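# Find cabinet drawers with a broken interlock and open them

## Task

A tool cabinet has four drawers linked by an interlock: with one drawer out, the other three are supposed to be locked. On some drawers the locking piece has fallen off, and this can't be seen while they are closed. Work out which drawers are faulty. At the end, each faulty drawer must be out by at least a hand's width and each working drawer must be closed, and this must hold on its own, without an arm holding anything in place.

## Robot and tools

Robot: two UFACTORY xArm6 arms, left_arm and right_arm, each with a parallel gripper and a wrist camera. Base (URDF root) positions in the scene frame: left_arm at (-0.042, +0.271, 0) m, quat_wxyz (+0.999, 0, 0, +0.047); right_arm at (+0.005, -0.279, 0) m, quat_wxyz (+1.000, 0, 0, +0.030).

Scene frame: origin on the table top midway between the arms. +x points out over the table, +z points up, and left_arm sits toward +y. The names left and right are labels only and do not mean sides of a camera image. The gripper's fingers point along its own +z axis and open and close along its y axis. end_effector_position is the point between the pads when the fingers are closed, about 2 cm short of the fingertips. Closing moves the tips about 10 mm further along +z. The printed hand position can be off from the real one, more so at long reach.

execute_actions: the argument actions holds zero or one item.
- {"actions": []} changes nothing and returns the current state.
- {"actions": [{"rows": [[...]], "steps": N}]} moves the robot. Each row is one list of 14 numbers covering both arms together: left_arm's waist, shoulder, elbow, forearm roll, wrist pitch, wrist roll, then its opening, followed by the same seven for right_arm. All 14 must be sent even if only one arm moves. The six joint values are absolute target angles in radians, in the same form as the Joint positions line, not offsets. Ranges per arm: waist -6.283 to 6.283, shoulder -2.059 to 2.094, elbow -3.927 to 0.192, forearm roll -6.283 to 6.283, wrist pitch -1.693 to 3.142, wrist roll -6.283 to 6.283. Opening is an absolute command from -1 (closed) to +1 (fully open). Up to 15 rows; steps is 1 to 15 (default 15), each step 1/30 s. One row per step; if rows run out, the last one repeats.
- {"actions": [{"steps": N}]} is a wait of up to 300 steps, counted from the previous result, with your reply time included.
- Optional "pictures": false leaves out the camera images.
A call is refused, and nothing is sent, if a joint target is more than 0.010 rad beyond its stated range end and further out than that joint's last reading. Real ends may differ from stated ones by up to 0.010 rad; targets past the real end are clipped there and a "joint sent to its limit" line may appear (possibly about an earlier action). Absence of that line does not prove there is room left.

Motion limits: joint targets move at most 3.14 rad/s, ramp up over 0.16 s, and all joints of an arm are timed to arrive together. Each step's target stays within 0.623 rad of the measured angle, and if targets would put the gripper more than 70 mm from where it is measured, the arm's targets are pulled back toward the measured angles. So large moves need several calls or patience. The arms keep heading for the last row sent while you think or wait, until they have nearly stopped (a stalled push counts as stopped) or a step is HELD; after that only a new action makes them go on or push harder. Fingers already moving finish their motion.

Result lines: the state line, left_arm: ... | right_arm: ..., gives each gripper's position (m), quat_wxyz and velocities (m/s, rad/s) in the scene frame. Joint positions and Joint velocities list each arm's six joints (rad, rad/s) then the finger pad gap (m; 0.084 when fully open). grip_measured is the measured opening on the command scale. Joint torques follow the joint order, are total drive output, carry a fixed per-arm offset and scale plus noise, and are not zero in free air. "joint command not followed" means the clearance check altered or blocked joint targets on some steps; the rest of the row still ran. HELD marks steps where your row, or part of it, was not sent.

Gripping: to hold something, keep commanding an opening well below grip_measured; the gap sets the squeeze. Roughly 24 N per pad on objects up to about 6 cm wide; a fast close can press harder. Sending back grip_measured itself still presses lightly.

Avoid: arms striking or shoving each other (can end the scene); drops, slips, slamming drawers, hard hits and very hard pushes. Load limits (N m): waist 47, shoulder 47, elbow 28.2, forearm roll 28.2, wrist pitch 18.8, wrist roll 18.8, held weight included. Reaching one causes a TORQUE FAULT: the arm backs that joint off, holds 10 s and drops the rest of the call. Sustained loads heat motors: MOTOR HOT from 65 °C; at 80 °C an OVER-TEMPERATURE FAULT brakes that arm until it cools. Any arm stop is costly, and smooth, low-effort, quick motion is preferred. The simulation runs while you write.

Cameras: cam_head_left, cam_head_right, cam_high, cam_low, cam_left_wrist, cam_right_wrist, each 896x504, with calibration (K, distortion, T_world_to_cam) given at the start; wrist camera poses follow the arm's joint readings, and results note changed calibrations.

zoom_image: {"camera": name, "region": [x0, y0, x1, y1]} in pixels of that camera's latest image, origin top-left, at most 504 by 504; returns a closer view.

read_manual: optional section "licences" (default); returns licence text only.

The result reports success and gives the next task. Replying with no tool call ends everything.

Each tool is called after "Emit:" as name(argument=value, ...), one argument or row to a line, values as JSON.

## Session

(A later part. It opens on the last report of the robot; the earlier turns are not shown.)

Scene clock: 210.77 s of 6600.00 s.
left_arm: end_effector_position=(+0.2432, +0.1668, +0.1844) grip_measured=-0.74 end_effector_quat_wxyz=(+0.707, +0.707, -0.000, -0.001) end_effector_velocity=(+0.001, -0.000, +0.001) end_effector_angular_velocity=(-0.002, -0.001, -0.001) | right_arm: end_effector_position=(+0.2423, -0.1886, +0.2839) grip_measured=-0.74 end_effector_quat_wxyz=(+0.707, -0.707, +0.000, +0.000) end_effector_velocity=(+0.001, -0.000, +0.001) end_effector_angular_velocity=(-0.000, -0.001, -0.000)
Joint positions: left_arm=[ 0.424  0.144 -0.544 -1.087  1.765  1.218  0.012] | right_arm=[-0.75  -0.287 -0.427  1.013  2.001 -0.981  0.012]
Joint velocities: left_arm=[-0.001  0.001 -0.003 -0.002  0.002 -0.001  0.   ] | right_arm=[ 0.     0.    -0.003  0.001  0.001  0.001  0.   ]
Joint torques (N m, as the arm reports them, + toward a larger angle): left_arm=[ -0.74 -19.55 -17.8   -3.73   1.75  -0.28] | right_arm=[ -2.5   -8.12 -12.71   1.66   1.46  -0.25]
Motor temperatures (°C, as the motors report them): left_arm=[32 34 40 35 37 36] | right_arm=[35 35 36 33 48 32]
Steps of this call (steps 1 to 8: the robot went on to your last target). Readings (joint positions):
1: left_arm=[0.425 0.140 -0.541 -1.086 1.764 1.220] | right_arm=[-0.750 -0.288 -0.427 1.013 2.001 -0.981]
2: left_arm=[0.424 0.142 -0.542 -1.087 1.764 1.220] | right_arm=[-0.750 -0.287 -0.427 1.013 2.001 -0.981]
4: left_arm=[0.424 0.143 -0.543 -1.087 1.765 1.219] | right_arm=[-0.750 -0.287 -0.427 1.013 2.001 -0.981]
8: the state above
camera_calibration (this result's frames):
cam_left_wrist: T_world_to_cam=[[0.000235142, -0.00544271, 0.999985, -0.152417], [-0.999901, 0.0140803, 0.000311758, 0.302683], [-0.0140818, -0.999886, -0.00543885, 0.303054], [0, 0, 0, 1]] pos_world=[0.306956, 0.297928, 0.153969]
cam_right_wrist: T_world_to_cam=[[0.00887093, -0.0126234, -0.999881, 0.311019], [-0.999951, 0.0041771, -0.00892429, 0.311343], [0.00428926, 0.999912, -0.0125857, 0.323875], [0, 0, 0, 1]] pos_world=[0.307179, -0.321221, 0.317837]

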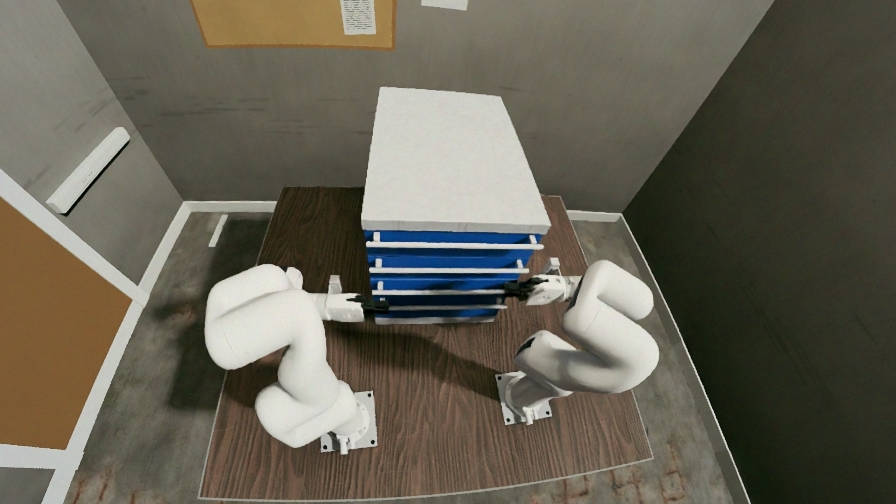

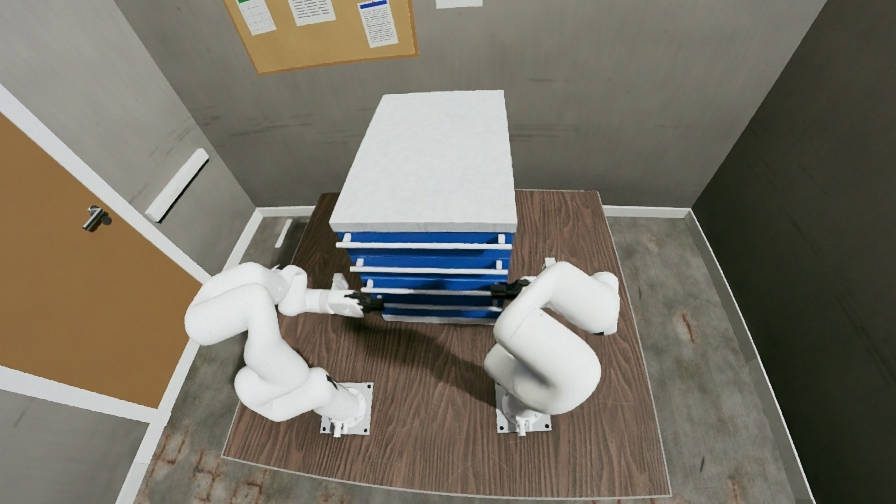

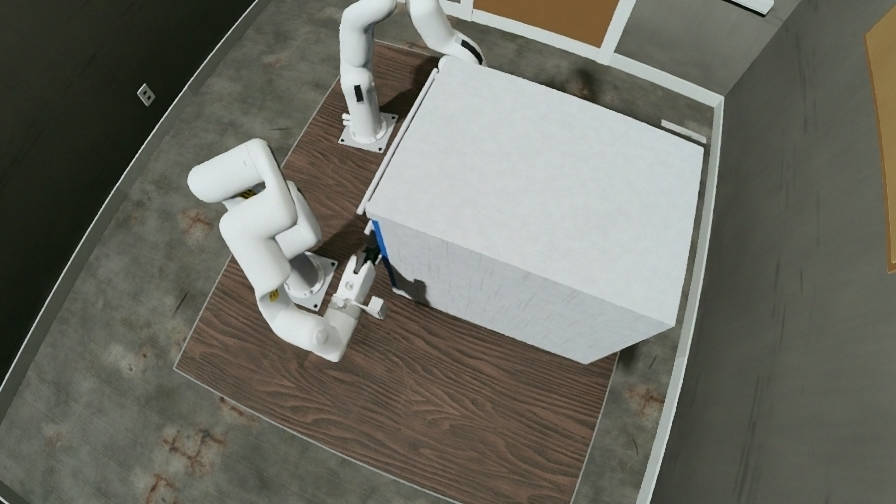

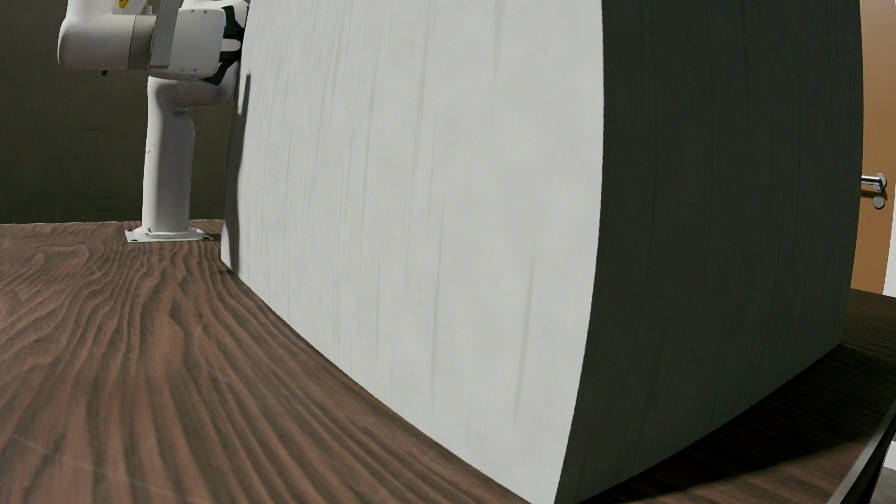

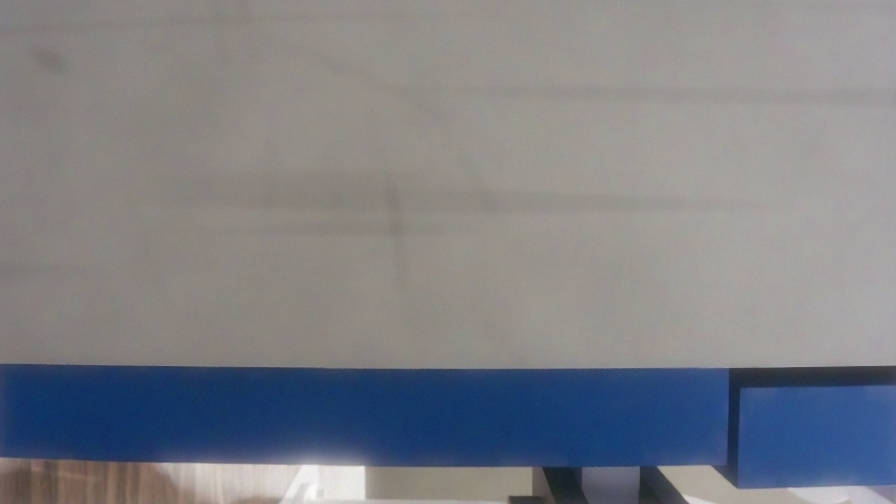

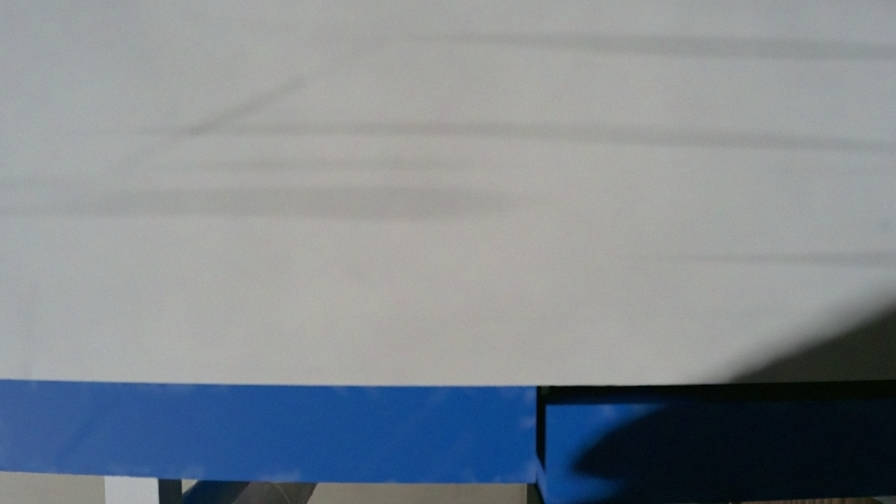

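Emit:
execute_actions(
  actions=[
    {"rows": [[0.4234,0.1419,-0.5419,-1.0873,1.7653,1.2193,0.1,-0.7501,-0.2874,-0.4272,1.0132,2.0012,-0.9811,-1],[0.4234,0.1419,-0.5419,-1.0873,1.7653,1.2193,0.1,-0.7501,-0.2874,-0.4272,1.0132,2.0012,-0.9811,-1],[0.4234,0.1419,-0.5419,-1.0873,1.7653,1.2193,0.1,-0.7501,-0.2874,-0.4272,1.0132,2.0012,-0.9811,-1],[0.4234,0.1419,-0.5419,-1.0873,1.7653,1.2193,0.1,-0.7501,-0.2874,-0.4272,1.0132,2.0012,-0.9811,-1],[0.4234,0.1419,-0.5419,-1.0873,1.7653,1.2193,0.1,-0.7501,-0.2874,-0.4272,1.0132,2.0012,-0.9811,-1],[0.4457,0.1543,-0.5591,-1.0668,1.7755,1.2204,0.1,-0.7501,-0.2874,-0.4272,1.0132,2.0012,-0.9811,-1],[0.468,0.1667,-0.5763,-1.0462,1.7857,1.2214,0.1,-0.7501,-0.2874,-0.4272,1.0132,2.0012,-0.9811,-1],[0.4903,0.1791,-0.5935,-1.0257,1.7959,1.2225,0.1,-0.7501,-0.2874,-0.4272,1.0132,2.0012,-0.9811,-1],[0.5126,0.1915,-0.6107,-1.0051,1.8061,1.2235,0.1,-0.7501,-0.2874,-0.4272,1.0132,2.0012,-0.9811,-1],[0.5349,0.2039,-0.6279,-0.9846,1.8163,1.2246,0.1,-0.7501,-0.2874,-0.4272,1.0132,2.0012,-0.9811,-1],[0.5572,0.2162,-0.6451,-0.9641,1.8264,1.2257,0.1,-0.7501,-0.2874,-0.4272,1.0132,2.0012,-0.9811,-1],[0.5795,0.2286,-0.6623,-0.9435,1.8366,1.2267,0.1,-0.7501,-0.2874,-0.4272,1.0132,2.0012,-0.9811,-1],[0.6018,0.241,-0.6795,-0.923,1.8468,1.2278,0.1,-0.7501,-0.2874,-0.4272,1.0132,2.0012,-0.9811,-1]], "steps": 15},
  ],
  pictures=false,
)

Emit:
execute_actions(
  actions=[
    {"rows": [[0.6068,0.2009,-0.6859,-0.9375,1.875,1.1861,0.1,-0.7525,-0.2904,-0.4247,1.0113,2.0028,-0.9814,-1],[0.6119,0.1608,-0.6924,-0.952,1.9032,1.1443,0.1,-0.7573,-0.2963,-0.4196,1.0074,2.006,-0.982,-1],[0.6169,0.1207,-0.6988,-0.9666,1.9313,1.1026,0.1,-0.7647,-0.3052,-0.4122,1.0015,2.0109,-0.9831,-1],[0.622,0.0806,-0.7052,-0.9811,1.9595,1.0608,0.1,-0.7748,-0.317,-0.4024,0.9934,2.0176,-0.9847,-1],[0.627,0.0406,-0.7117,-0.9956,1.9877,1.0191,0.1,-0.7877,-0.3316,-0.3904,0.9827,2.0262,-0.987,-1],[0.632,0.0005,-0.7181,-1.0101,2.0159,0.9773,0.1,-0.801,-0.3462,-0.3786,0.9717,2.0351,-0.9896,-1],[0.6371,-0.0396,-0.7245,-1.0246,2.0441,0.9356,0.1,-0.8147,-0.3606,-0.3672,0.9601,2.0443,-0.9926,-1],[0.6421,-0.0797,-0.7309,-1.0392,2.0722,0.8938,0.1,-0.8288,-0.375,-0.356,0.9482,2.0537,-0.9958,-1],[0.6472,-0.1198,-0.7374,-1.0537,2.1004,0.8521,0.1,-0.8432,-0.3892,-0.3451,0.9357,2.0635,-0.9994,-1],[0.6522,-0.1599,-0.7438,-1.0682,2.1286,0.8103,0.1,-0.8581,-0.4033,-0.3344,0.9228,2.0736,-1.0033,-1],[0.6572,-0.2,-0.7502,-1.0827,2.1568,0.7686,0.1,-0.8734,-0.4174,-0.3241,0.9094,2.0839,-1.0076,-1],[0.6623,-0.2401,-0.7566,-1.0972,2.1849,0.7268,0.1,-0.889,-0.4313,-0.314,0.8956,2.0946,-1.0122,-1],[0.6623,-0.2401,-0.7566,-1.0972,2.1849,0.7268,0.1,-0.9051,-0.4452,-0.3042,0.8813,2.1055,-1.0171,-1],[0.6623,-0.2401,-0.7566,-1.0972,2.1849,0.7268,0.1,-0.9215,-0.4589,-0.2946,0.8665,2.1167,-1.0223,-1],[0.6623,-0.2401,-0.7566,-1.0972,2.1849,0.7268,0.1,-0.9383,-0.4725,-0.2853,0.8513,2.1282,-1.0279,-1]], "steps": 15},
  ],
  pictures=false,
)

Emit:
execute_actions(
  actions=[
    {"rows": [[0.6623,-0.2401,-0.7566,-1.0972,2.1849,0.7268,0.1,-0.9556,-0.4861,-0.2763,0.8356,2.14,-1.0337,-1],[0.6404,-0.26,-0.7373,-1.1139,2.1682,0.7176,0.1,-0.9732,-0.4995,-0.2676,0.8195,2.1521,-1.04,-1],[0.6184,-0.2799,-0.718,-1.1306,2.1515,0.7084,0.1,-0.9912,-0.5129,-0.2591,0.8029,2.1645,-1.0465,-1],[0.5965,-0.2998,-0.6987,-1.1473,2.1348,0.6992,0.1,-1.0095,-0.5261,-0.251,0.7858,2.1771,-1.0534,-1],[0.5745,-0.3197,-0.6794,-1.164,2.1181,0.69,0.1,-1.0283,-0.5392,-0.2431,0.7683,2.1901,-1.0605,-1],[0.5526,-0.3397,-0.6601,-1.1808,2.1014,0.6809,0.1,-1.0475,-0.5523,-0.2354,0.7503,2.2033,-1.0681,-1],[0.5306,-0.3596,-0.6408,-1.1975,2.0846,0.6717,0.1,-1.0671,-0.5652,-0.2281,0.7318,2.2169,-1.0759,-1],[0.5087,-0.3795,-0.6215,-1.2142,2.0679,0.6625,0.1,-1.087,-0.578,-0.221,0.7129,2.2307,-1.0841,-1],[0.4867,-0.3994,-0.6022,-1.2309,2.0512,0.6533,0.1,-1.1074,-0.5908,-0.2141,0.6935,2.2448,-1.0926,-1],[0.4867,-0.3994,-0.6022,-1.2309,2.0512,0.6533,0.1,-1.1281,-0.6034,-0.2076,0.6737,2.2592,-1.1014,-1]], "steps": 15},
  ],
)

Scene clock: 245.90 s of 6600.00 s.
left_arm: end_effector_position=(+0.2434, +0.2196, +0.1826) grip_measured=+0.09 end_effector_quat_wxyz=(+0.707, +0.707, -0.001, +0.002) end_effector_velocity=(-0.016, +0.209, -0.013) end_effector_angular_velocity=(+0.014, +0.007, +0.034) | right_arm: end_effector_position=(+0.2424, -0.1887, +0.2839) grip_measured=-0.74 end_effector_quat_wxyz=(+0.707, -0.707, +0.000, -0.000) end_effector_velocity=(+0.000, -0.000, +0.000) end_effector_angular_velocity=(-0.000, +0.000, +0.000)
Joint positions: left_arm=[ 0.564  0.22  -0.651 -0.959  1.829  1.226  0.048] | right_arm=[-0.75  -0.287 -0.427  1.013  2.001 -0.981  0.012]
Joint velocities: left_arm=[ 0.541  0.29  -0.403  0.473  0.225  0.024  0.001] | right_arm=[ 0.  0. -0. -0.  0.  0.  0.]
Joint torques (N m, as the arm reports them, + toward a larger angle): left_arm=[ -7.37 -22.17 -10.6   -1.34   2.61  -0.13] | right_arm=[ -3.14  -8.08 -13.51   1.94   0.98  -0.11]
Motor temperatures (°C, as the motors report them): left_arm=[32 34 40 36 36 36] | right_arm=[35 36 38 33 43 32]
Steps of this call (steps 1 to 15: the robot went on to your last target; steps 16 to 90: nothing new was sent; then 31.63 s passed at rest; steps 91 to 105: all 15 steps of this action). Readings (joint positions):
91: left_arm=[0.422 0.144 -0.545 -1.087 1.765 1.218] | right_arm=[-0.750 -0.287 -0.427 1.013 2.001 -0.981]
92: left_arm=[0.421 0.144 -0.545 -1.090 1.764 1.218] | right_arm=[-0.750 -0.287 -0.427 1.013 2.001 -0.981]
94: left_arm=[0.420 0.143 -0.546 -1.092 1.764 1.219] | right_arm=[-0.750 -0.287 -0.427 1.013 2.001 -0.981]
98: left_arm=[0.434 0.150 -0.553 -1.077 1.771 1.220] | right_arm=[-0.750 -0.287 -0.427 1.013 2.001 -0.981]
105: the state above

Scene clock: 246.40 s of 6600.00 s.
left_arm: end_effector_position=(+0.2527, +0.2400, +0.3499) grip_measured=+0.09 end_effector_quat_wxyz=(+0.709, +0.705, +0.005, +0.005) end_effector_velocity=(-0.079, -0.044, +0.388) end_effector_angular_velocity=(+0.061, -0.031, -0.121) | right_arm: end_effector_position=(+0.1950, -0.1888, +0.2841) grip_measured=-0.73 end_effector_quat_wxyz=(+0.707, -0.707, +0.001, +0.000) end_effector_velocity=(-0.147, -0.001, -0.001) end_effector_angular_velocity=(-0.003, -0.011, +0.006)
Joint positions: left_arm=[ 0.651 -0.155 -0.743 -1.067  2.124  0.817  0.048] | right_arm=[-0.882 -0.424 -0.319  0.901  2.089 -1.011  0.012]
Joint velocities: left_arm=[ 0.121 -0.93  -0.157 -0.332  0.647 -0.953 -0.   ] | right_arm=[-0.46  -0.411  0.297 -0.405  0.316 -0.134 -0.   ]
Joint torques (N m, as the arm reports them, + toward a larger angle): left_arm=[ -1.12 -12.07 -17.1   -1.2    2.03   0.09] | right_arm=[ -4.17  -5.69 -14.18   1.42   3.37  -0.2 ]
Motor temperatures (°C, as the motors report them): left_arm=[32 34 40 36 36 36] | right_arm=[35 36 38 33 43 32]
Steps of this call (steps 1 to 15: all 15 steps of this action). Readings (joint positions):
1: left_arm=[0.579 0.228 -0.662 -0.946 1.835 1.226] | right_arm=[-0.750 -0.287 -0.427 1.013 2.001 -0.981]
2: left_arm=[0.590 0.228 -0.669 -0.940 1.844 1.219] | right_arm=[-0.751 -0.288 -0.427 1.013 2.001 -0.981]
4: left_arm=[0.602 0.198 -0.679 -0.944 1.874 1.182] | right_arm=[-0.755 -0.294 -0.422 1.010 2.003 -0.982]
8: left_arm=[0.621 0.076 -0.706 -0.984 1.962 1.057] | right_arm=[-0.787 -0.329 -0.392 0.984 2.024 -0.987]
15: the state above

Scene clock: 246.90 s of 6600.00 s.
left_arm: end_effector_position=(+0.2431, +0.1682, +0.3842) grip_measured=+0.09 end_effector_quat_wxyz=(+0.707, +0.707, -0.001, -0.001) end_effector_velocity=(+0.002, -0.021, -0.000) end_effector_angular_velocity=(+0.002, +0.003, +0.025) | right_arm: end_effector_position=(+0.1702, -0.1888, +0.2840) grip_measured=-0.73 end_effector_quat_wxyz=(+0.707, -0.707, -0.001, +0.000) end_effector_velocity=(+0.000, -0.000, -0.000) end_effector_angular_velocity=(-0.001, -0.001, -0.002)
Joint positions: left_arm=[ 0.491 -0.394 -0.606 -1.227  2.056  0.656  0.048] | right_arm=[-0.964 -0.492 -0.273  0.827  2.146 -1.037  0.012]
Joint velocities: left_arm=[-0.059 -0.065  0.058 -0.059 -0.065 -0.035  0.   ] | right_arm=[-0.002 -0.002  0.001  0.    -0.001 -0.001 -0.   ]
Joint torques (N m, as the arm reports them, + toward a larger angle): left_arm=[  1.14 -10.04 -20.59  -1.58   1.72  -0.33] | right_arm=[ -3.71  -4.16 -14.99   2.79   2.27  -0.24]
Motor temperatures (°C, as the motors report them): left_arm=[32 34 40 36 36 36] | right_arm=[35 36 38 33 43 32]
A step of this action was HELD (marked below), so the robot has no last target. An arm can still carry out its HELD step.
Steps of this call (steps 1 to 15: all 15 steps of this action). Readings (joint positions):
1: left_arm=[0.655 -0.184 -0.749 -1.077 2.144 0.787] | right_arm=[-0.898 -0.438 -0.309 0.887 2.100 -1.015]
2: left_arm=[0.657 -0.208 -0.753 -1.085 2.160 0.765] | right_arm=[-0.914 -0.452 -0.300 0.873 2.111 -1.020]
4: left_arm=[0.649 -0.241 -0.746 -1.103 2.165 0.736] | right_arm=[-0.947 -0.479 -0.281 0.843 2.134 -1.031]
6: left_arm=[0.621 -0.272 -0.719 -1.127 2.149 0.715] | right_arm=[-0.967 -0.495 -0.270 0.823 2.150 -1.038] HELD
7: left_arm=[0.603 -0.290 -0.703 -1.141 2.137 0.706] | right_arm=[-0.966 -0.493 -0.272 0.825 2.148 -1.037] HELD
8: left_arm=[0.583 -0.308 -0.686 -1.156 2.123 0.696] | right_arm=[-0.965 -0.492 -0.272 0.826 2.147 -1.037] HELD
9: left_arm=[0.563 -0.327 -0.668 -1.171 2.109 0.687] | right_arm=[-0.964 -0.492 -0.272 0.826 2.147 -1.037] HELD
10: left_arm=[0.542 -0.346 -0.650 -1.187 2.093 0.678] | right_arm=[-0.964 -0.491 -0.273 0.827 2.147 -1.037] HELD
11: left_arm=[0.523 -0.364 -0.634 -1.202 2.080 0.670] | right_arm=[-0.964 -0.491 -0.273 0.827 2.147 -1.037] HELD
12: left_arm=[0.508 -0.377 -0.621 -1.213 2.070 0.664] | right_arm=[-0.964 -0.491 -0.273 0.827 2.146 -1.037] HELD
13: left_arm=[0.499 -0.386 -0.613 -1.220 2.063 0.660] | right_arm=[-0.964 -0.491 -0.273 0.827 2.146 -1.037] HELD
14: left_arm=[0.494 -0.391 -0.609 -1.224 2.058 0.657] | right_arm=[-0.964 -0.491 -0.273 0.827 2.146 -1.037] HELD
15: the state above HELD
joint command not followed: on one or more control steps a check withheld the commanded joint targets of the right arm, and it was not sent them on those steps. On the call's last step the targets were still withheld.
cause: the commanded joint targets would bring two parts of the arm too close to each other (joints 3 (elbow) to 6 (wrist roll) lie between them); next, command targets that bring no two parts of the arm closer together.
camera_calibration (this result's frames):
cam_left_wrist: T_world_to_cam=[[0.000402814, -0.00529152, 0.999986, -0.352297], [-0.999894, 0.014558, 0.000479812, 0.302267], [-0.0145603, -0.99988, -0.00528509, 0.305604], [0, 0, 0, 1]] pos_world=[0.306826, 0.299303, 0.353762]
cam_right_wrist: T_world_to_cam=[[0.00968958, -0.0126174, -0.999873, 0.311636], [-0.999948, 0.00299651, -0.00972812, 0.239213], [0.00311888, 0.999916, -0.0125878, 0.324604], [0, 0, 0, 1]] pos_world=[0.235169, -0.321362, 0.31801]

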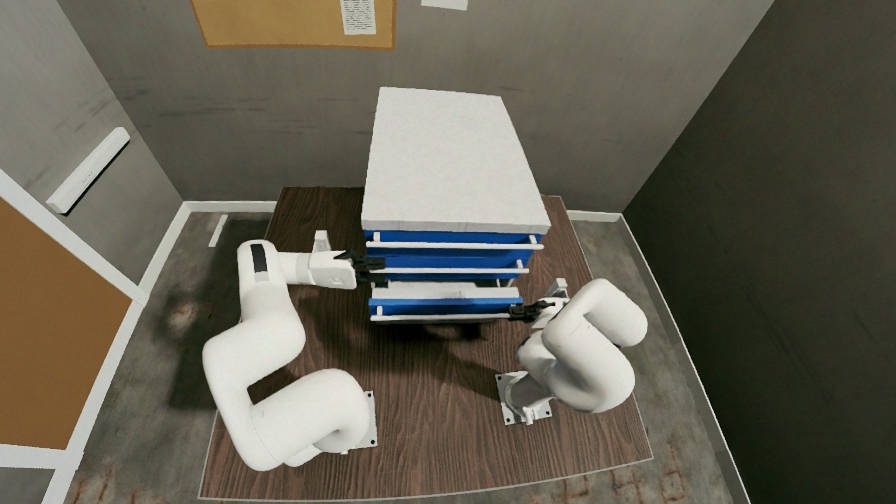

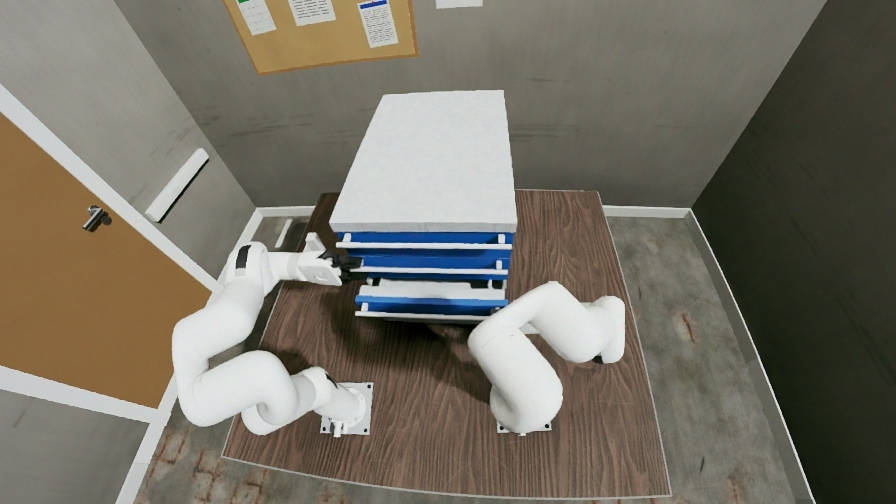

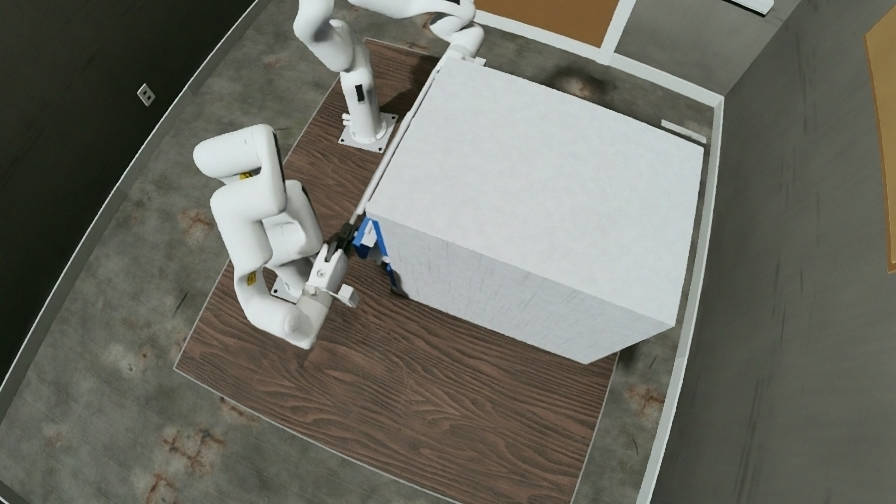

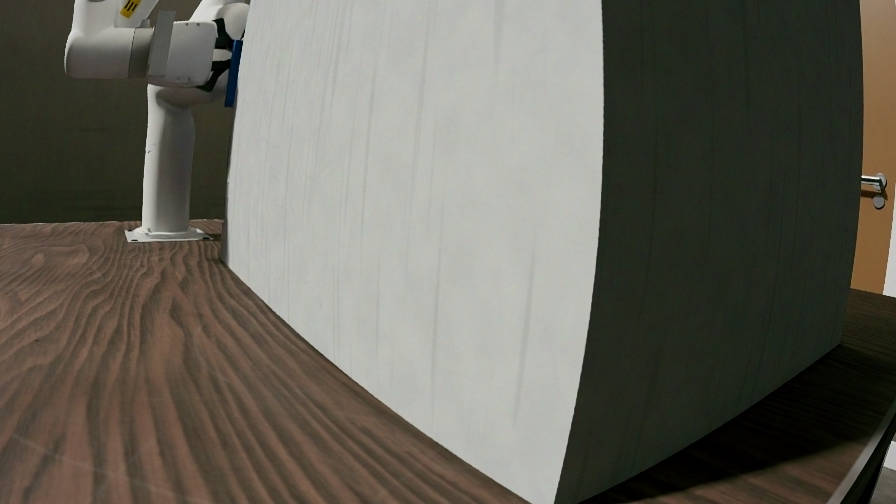

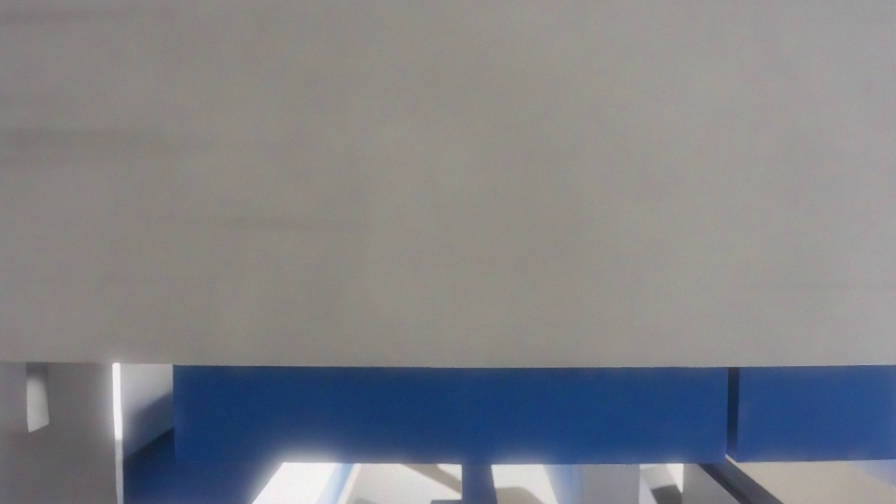

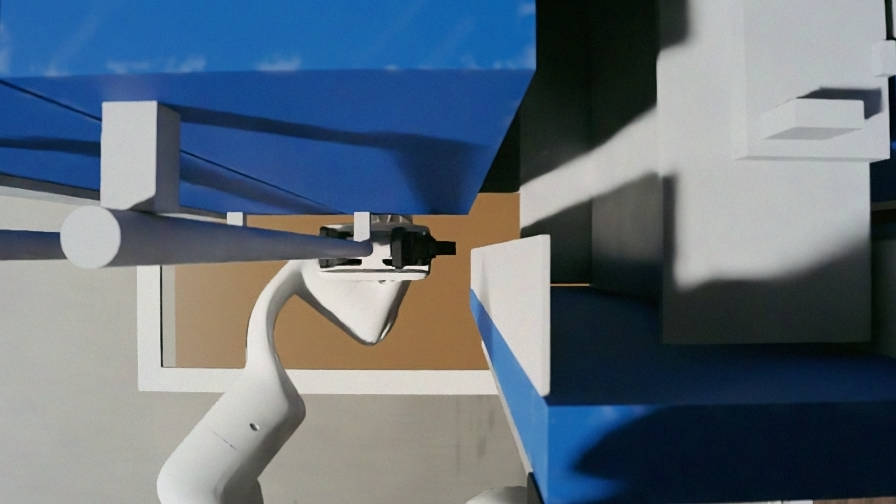

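Emit:
execute_actions(
  actions=[
    {"rows": [[0.4867,-0.3994,-0.6022,-1.2309,2.0512,0.6533,0.0,-0.9556,-0.4861,-0.2763,0.8356,2.14,-1.0337,-1],[0.4867,-0.3994,-0.6022,-1.2309,2.0512,0.6533,-0.15,-0.9556,-0.4861,-0.2763,0.8356,2.14,-1.0337,-1],[0.4867,-0.3994,-0.6022,-1.2309,2.0512,0.6533,-0.3,-0.9556,-0.4861,-0.2763,0.8356,2.14,-1.0337,-1],[0.4867,-0.3994,-0.6022,-1.2309,2.0512,0.6533,-0.42,-0.9556,-0.4861,-0.2763,0.8356,2.14,-1.0337,-1],[0.4867,-0.3994,-0.6022,-1.2309,2.0512,0.6533,-0.52,-0.9556,-0.4861,-0.2763,0.8356,2.14,-1.0337,-1],[0.4867,-0.3994,-0.6022,-1.2309,2.0512,0.6533,-0.6,-0.9556,-0.4861,-0.2763,0.8356,2.14,-1.0337,-1],[0.4867,-0.3994,-0.6022,-1.2309,2.0512,0.6533,-0.67,-0.9556,-0.4861,-0.2763,0.8356,2.14,-1.0337,-1],[0.4867,-0.3994,-0.6022,-1.2309,2.0512,0.6533,-0.74,-0.9556,-0.4861,-0.2763,0.8356,2.14,-1.0337,-1],[0.4867,-0.3994,-0.6022,-1.2309,2.0512,0.6533,-0.82,-0.9556,-0.4861,-0.2763,0.8356,2.14,-1.0337,-1],[0.4867,-0.3994,-0.6022,-1.2309,2.0512,0.6533,-0.9,-0.9556,-0.4861,-0.2763,0.8356,2.14,-1.0337,-1],[0.4867,-0.3994,-0.6022,-1.2309,2.0512,0.6533,-1,-0.9556,-0.4861,-0.2763,0.8356,2.14,-1.0337,-1]], "steps": 14},
  ],
  pictures=false,
)

Emit:
execute_actions(
  actions=[
    {"rows": [[0.4906,-0.4061,-0.5968,-1.229,2.0547,0.6529,-1,-0.9556,-0.4861,-0.2763,0.8356,2.14,-1.0337,-1],[0.4906,-0.4061,-0.5968,-1.229,2.0547,0.6529,-1,-0.9556,-0.4861,-0.2763,0.8356,2.14,-1.0337,-1],[0.4946,-0.4127,-0.5914,-1.227,2.0582,0.6524,-1,-0.9556,-0.4861,-0.2763,0.8356,2.14,-1.0337,-1],[0.4946,-0.4127,-0.5914,-1.227,2.0582,0.6524,-1,-0.9556,-0.4861,-0.2763,0.8356,2.14,-1.0337,-1],[0.4986,-0.4194,-0.5861,-1.225,2.0619,0.652,-1,-0.9556,-0.4861,-0.2763,0.8356,2.14,-1.0337,-1],[0.4986,-0.4194,-0.5861,-1.225,2.0619,0.652,-1,-0.9556,-0.4861,-0.2763,0.8356,2.14,-1.0337,-1],[0.5027,-0.426,-0.5809,-1.2229,2.0656,0.6517,-1,-0.9556,-0.4861,-0.2763,0.8356,2.14,-1.0337,-1],[0.5027,-0.426,-0.5809,-1.2229,2.0656,0.6517,-1,-0.9556,-0.4861,-0.2763,0.8356,2.14,-1.0337,-1],[0.5069,-0.4327,-0.5756,-1.2208,2.0694,0.6513,-1,-0.9556,-0.4861,-0.2763,0.8356,2.14,-1.0337,-1]], "steps": 15},
  ],
)

Scene clock: 257.80 s of 6600.00 s.
left_arm: end_effector_position=(+0.2432, +0.1667, +0.3846) grip_measured=-0.74 end_effector_quat_wxyz=(+0.707, +0.707, -0.000, +0.000) end_effector_velocity=(-0.000, +0.000, -0.001) end_effector_angular_velocity=(+0.000, +0.001, +0.001) | right_arm: end_effector_position=(+0.1728, -0.1889, +0.2840) grip_measured=-0.73 end_effector_quat_wxyz=(+0.707, -0.707, -0.000, -0.000) end_effector_velocity=(-0.000, +0.000, +0.000) end_effector_angular_velocity=(+0.001, -0.001, +0.001)
Joint positions: left_arm=[ 0.487 -0.4   -0.602 -1.231  2.052  0.653  0.012] | right_arm=[-0.956 -0.486 -0.277  0.836  2.14  -1.034  0.012]
Joint velocities: left_arm=[ 0.001 -0.     0.002  0.    -0.001 -0.     0.   ] | right_arm=[ 0.001  0.    -0.001  0.     0.001 -0.     0.   ]
Joint torques (N m, as the arm reports them, + toward a larger angle): left_arm=[ -1.1  -10.94 -19.48  -1.43   1.36  -0.29] | right_arm=[ -3.72  -4.35 -15.1    2.64   1.92  -0.16]
Motor temperatures (°C, as the motors report them): left_arm=[32 34 40 35 36 36] | right_arm=[35 35 39 33 43 32]
Steps of this call (steps 1 to 90: nothing new was sent; then 7.43 s passed at rest; steps 91 to 104: all 14 steps of this action). Readings (joint positions):
91: left_arm=[0.487 -0.399 -0.602 -1.231 2.051 0.653] | right_arm=[-0.964 -0.492 -0.273 0.827 2.146 -1.037]
92: left_arm=[0.487 -0.399 -0.602 -1.231 2.051 0.653] | right_arm=[-0.963 -0.491 -0.273 0.829 2.145 -1.037]
94: left_arm=[0.487 -0.399 -0.602 -1.231 2.051 0.653] | right_arm=[-0.959 -0.488 -0.275 0.832 2.142 -1.035]
98: left_arm=[0.487 -0.399 -0.602 -1.231 2.051 0.653] | right_arm=[-0.956 -0.486 -0.276 0.835 2.140 -1.034]
104: the state above

Scene clock: 258.30 s of 6600.00 s.
left_arm: end_effector_position=(+0.2334, +0.1665, +0.3846) grip_measured=-0.74 end_effector_quat_wxyz=(+0.707, +0.707, +0.000, -0.000) end_effector_velocity=(-0.002, -0.001, +0.001) end_effector_angular_velocity=(-0.002, -0.002, +0.003) | right_arm: end_effector_position=(+0.1728, -0.1888, +0.2840) grip_measured=-0.73 end_effector_quat_wxyz=(+0.707, -0.707, -0.000, -0.000) end_effector_velocity=(-0.000, +0.000, -0.000) end_effector_angular_velocity=(-0.000, +0.001, -0.001)
Joint positions: left_arm=[ 0.507 -0.432 -0.577 -1.221  2.069  0.651  0.012] | right_arm=[-0.956 -0.486 -0.276  0.836  2.14  -1.034  0.012]
Joint velocities: left_arm=[ 0.005 -0.012  0.009 -0.002  0.003 -0.001 -0.   ] | right_arm=[-0.    -0.     0.001  0.    -0.001 -0.     0.   ]
Joint torques (N m, as the arm reports them, + toward a larger angle): left_arm=[ -3.09 -10.38 -18.42  -0.83   2.14  -0.45] | right_arm=[ -3.97  -4.68 -14.86   2.74   1.93  -0.17]
Motor temperatures (°C, as the motors report them): left_arm=[32 34 40 35 36 36] | right_arm=[35 35 39 33 43 32]
Steps of this call (steps 1 to 15: all 15 steps of this action). Readings (joint positions):
1: left_arm=[0.487 -0.400 -0.602 -1.231 2.052 0.653] | right_arm=[-0.956 -0.486 -0.277 0.836 2.140 -1.034]
2: left_arm=[0.487 -0.401 -0.601 -1.231 2.052 0.653] | right_arm=[-0.956 -0.486 -0.277 0.836 2.140 -1.034]
4: left_arm=[0.490 -0.405 -0.598 -1.231 2.053 0.653] | right_arm=[-0.956 -0.486 -0.276 0.836 2.140 -1.034]
8: left_arm=[0.497 -0.417 -0.588 -1.226 2.060 0.652] | right_arm=[-0.956 -0.486 -0.276 0.836 2.140 -1.034]
15: the state above
camera_calibration (this result's frames):
cam_left_wrist: T_world_to_cam=[[0.000969236, -0.00550961, 0.999984, -0.352776], [-0.999923, 0.0123425, 0.00103718, 0.29279], [-0.012348, -0.999909, -0.00549723, 0.303366], [0, 0, 0, 1]] pos_world=[0.296856, 0.297781, 0.354135]
cam_right_wrist: T_world_to_cam=[[0.00982764, -0.0133431, -0.999863, 0.311433], [-0.999942, 0.00416948, -0.00988407, 0.242091], [0.00430079, 0.999902, -0.0133014, 0.324579], [0, 0, 0, 1]] pos_world=[0.23762, -0.321401, 0.3181]

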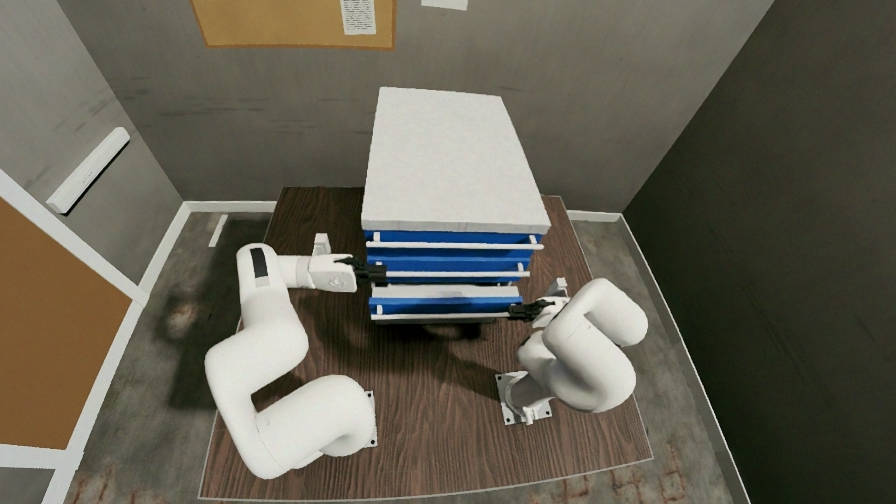

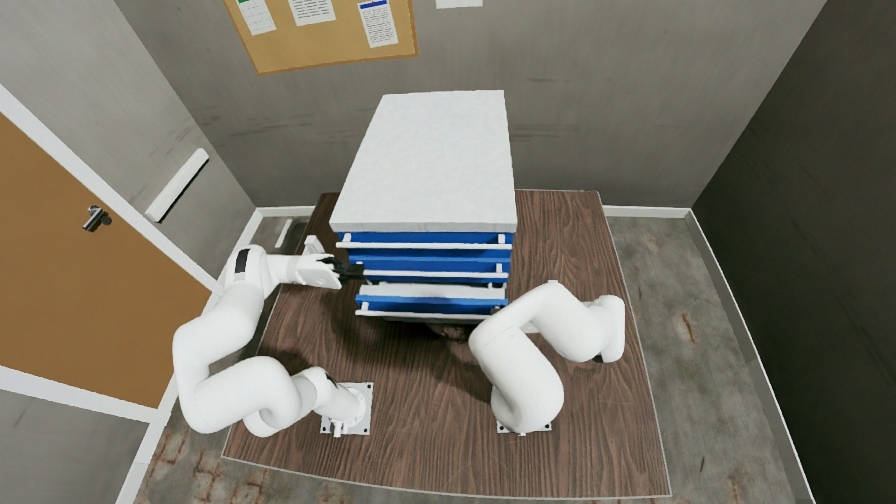

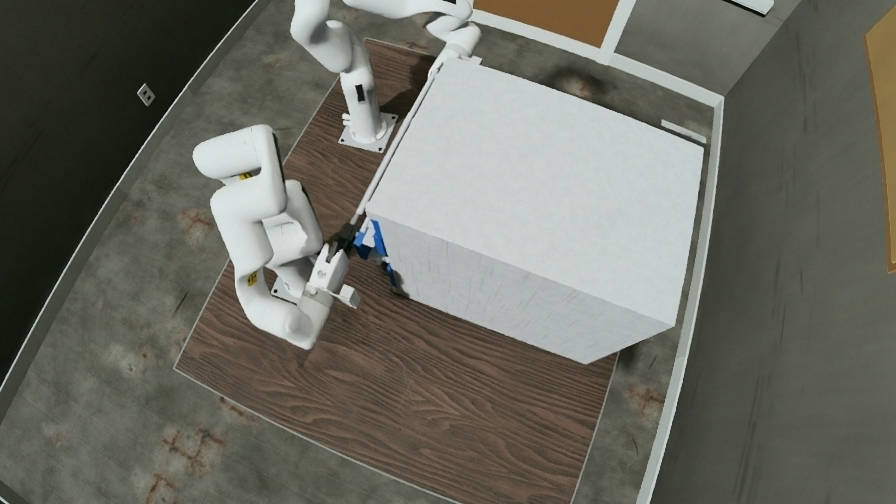

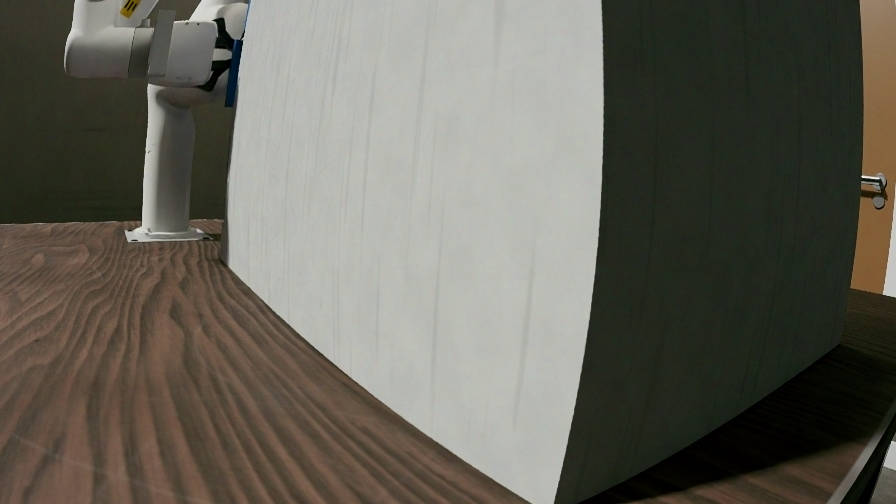

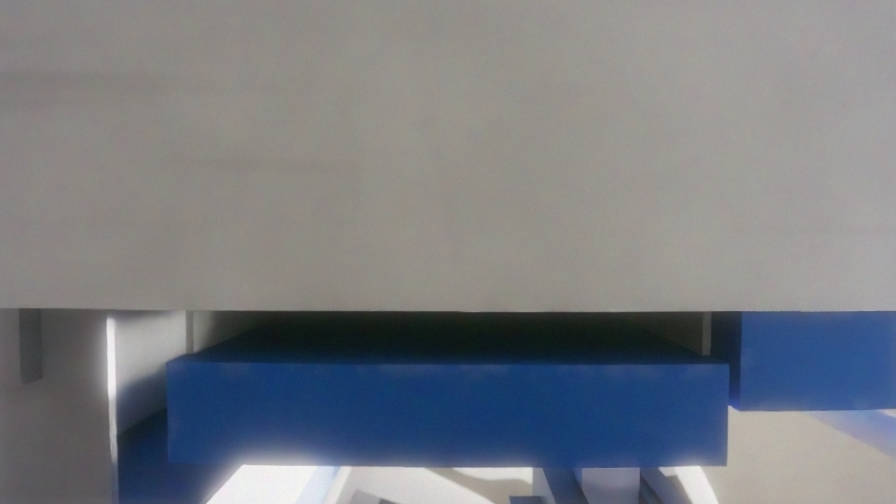

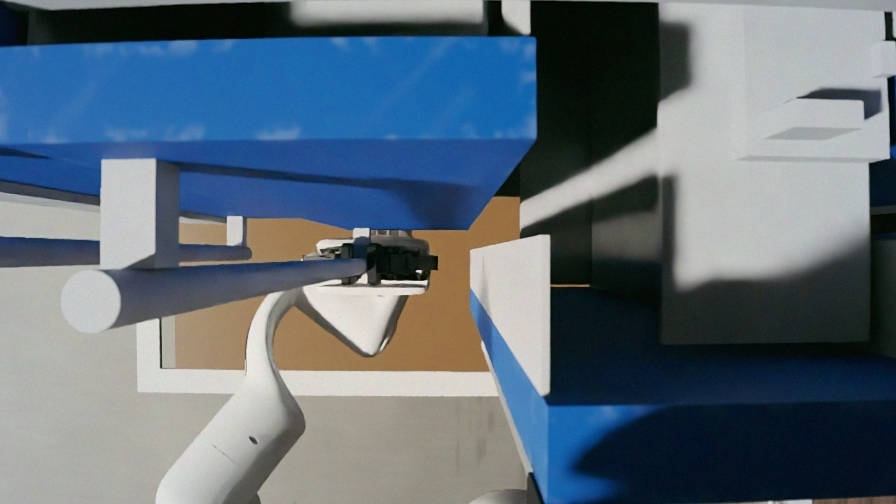

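Emit:
execute_actions(
  actions=[],
)

Scene clock: 264.97 s of 6600.00 s.
left_arm: end_effector_position=(+0.2332, +0.1663, +0.3846) grip_measured=-0.74 end_effector_quat_wxyz=(+0.707, +0.707, +0.000, -0.000) end_effector_velocity=(-0.000, -0.000, -0.000) end_effector_angular_velocity=(+0.000, +0.000, -0.000) | right_arm: end_effector_position=(+0.1728, -0.1888, +0.2840) grip_measured=-0.73 end_effector_quat_wxyz=(+0.707, -0.707, -0.000, -0.000) end_effector_velocity=(-0.000, -0.000, +0.000) end_effector_angular_velocity=(+0.001, +0.000, +0.001)
Joint positions: left_arm=[ 0.507 -0.433 -0.576 -1.221  2.069  0.651  0.012] | right_arm=[-0.956 -0.486 -0.276  0.836  2.14  -1.034  0.012]
Joint velocities: left_arm=[-0.    -0.     0.001  0.    -0.     0.     0.   ] | right_arm=[-0.     0.    -0.001 -0.     0.001  0.     0.   ]
Joint torques (N m, as the arm reports them, + toward a larger angle): left_arm=[ -6.35 -10.69 -16.19  -0.36   2.81  -0.36] | right_arm=[ -3.12  -4.21 -14.42   2.55   2.03  -0.21]
Motor temperatures (°C, as the motors report them): left_arm=[32 34 40 35 36 36] | right_arm=[35 35 39 33 43 32]
Steps of this call (steps 1 to 15: the robot went on to your last target; steps 16 to 90: nothing new was sent; then 3.67 s passed at rest). Readings (joint positions):
1: left_arm=[0.507 -0.432 -0.576 -1.221 2.069 0.651] | right_arm=[-0.956 -0.486 -0.276 0.836 2.140 -1.034]
2: left_arm=[0.507 -0.432 -0.576 -1.221 2.069 0.651] | right_arm=[-0.956 -0.486 -0.276 0.836 2.140 -1.034]
4: left_arm=[0.507 -0.432 -0.576 -1.221 2.069 0.651] | right_arm=[-0.956 -0.486 -0.276 0.836 2.140 -1.034]
8: left_arm=[0.507 -0.433 -0.576 -1.221 2.069 0.651] | right_arm=[-0.956 -0.486 -0.276 0.836 2.140 -1.034]
90: the state above
All arms were judged still, so your last target was given up. Only a new action makes them travel on or press farther. Fingers that are still opening or closing keep moving.
camera_calibration (this result's frames):
cam_left_wrist: T_world_to_cam=[[0.00112515, -0.00529363, 0.999985, -0.352811], [-0.99992, 0.0125581, 0.00119156, 0.292468], [-0.0125642, -0.999907, -0.00527908, 0.303136], [0, 0, 0, 1]] pos_world=[0.296651, 0.297567, 0.354058]
cam_right_wrist: T_world_to_cam=[[0.00973779, -0.0132136, -0.999865, 0.311463], [-0.999944, 0.0040839, -0.00979253, 0.242015], [0.00421274, 0.999904, -0.013173, 0.324518], [0, 0, 0, 1]] pos_world=[0.237601, -0.32136, 0.318065]

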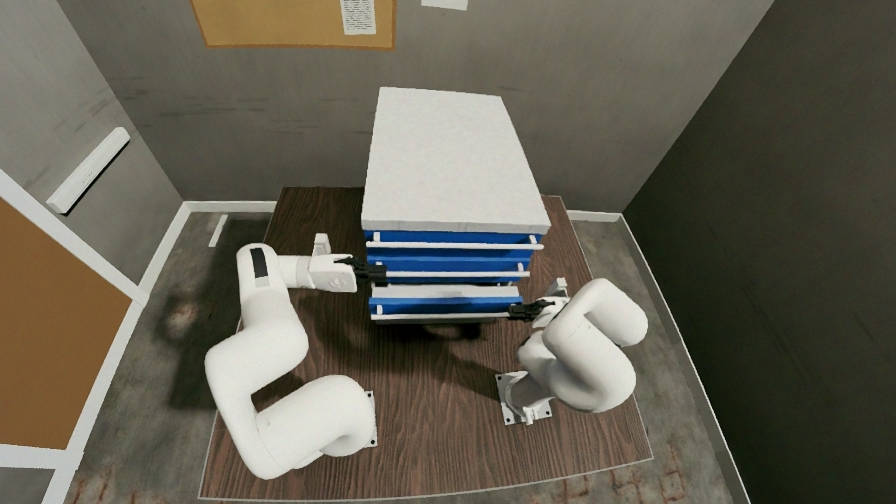

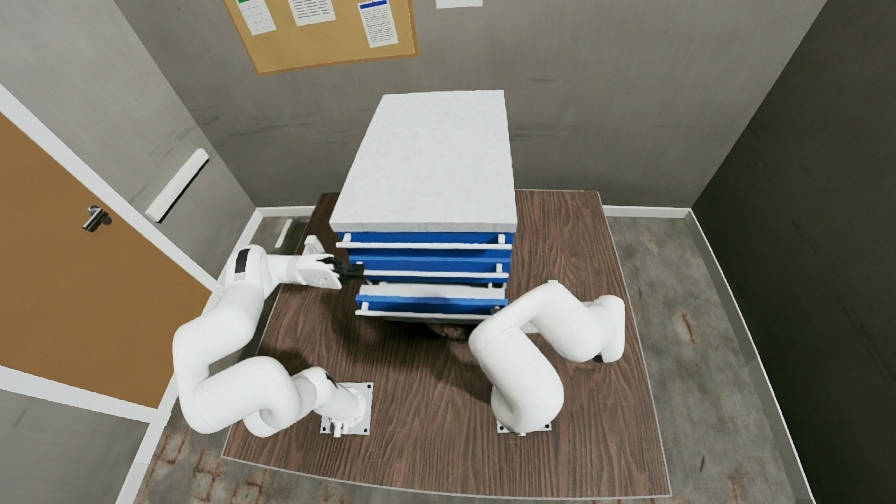

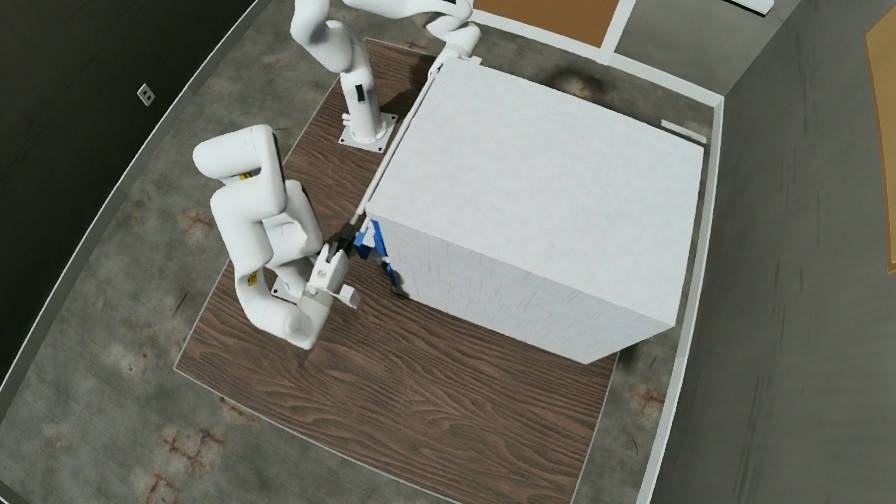

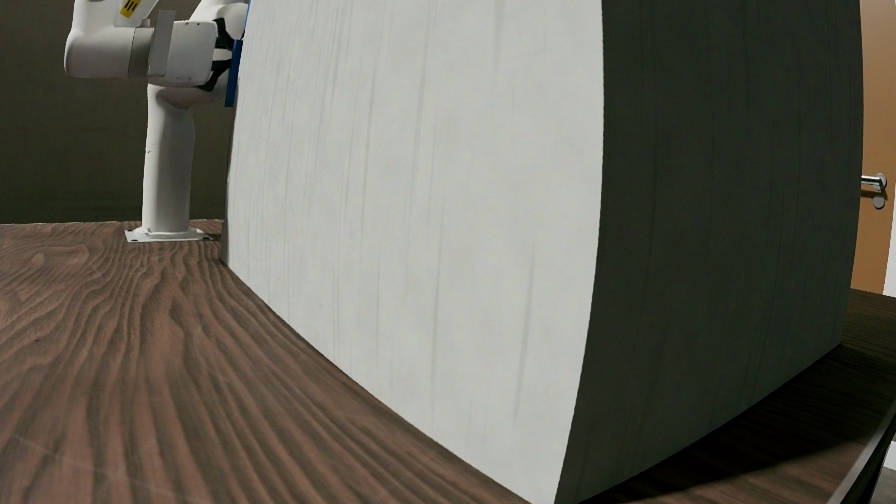

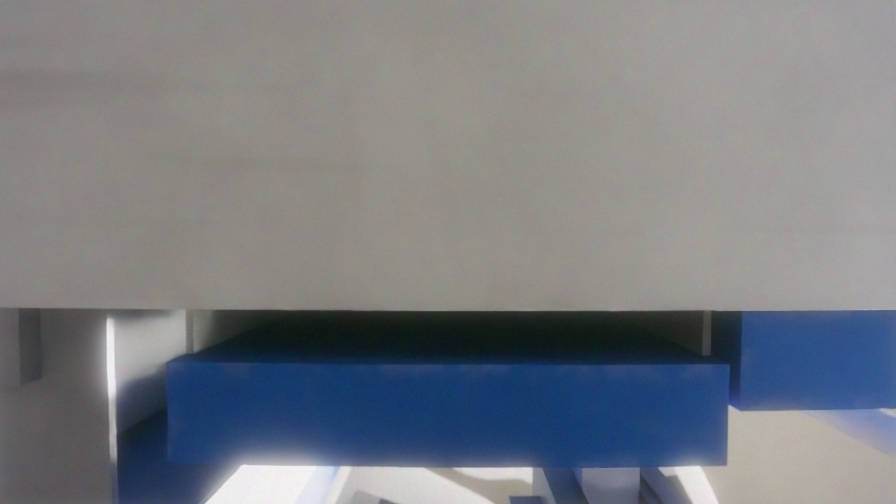

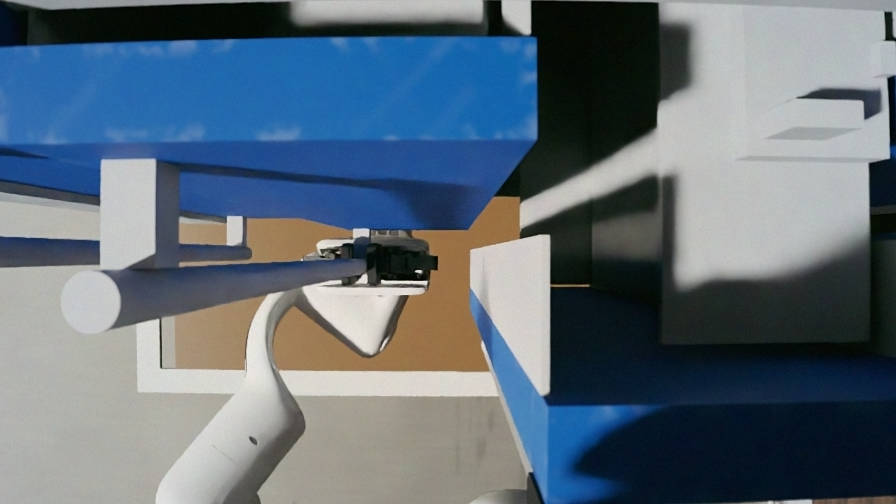

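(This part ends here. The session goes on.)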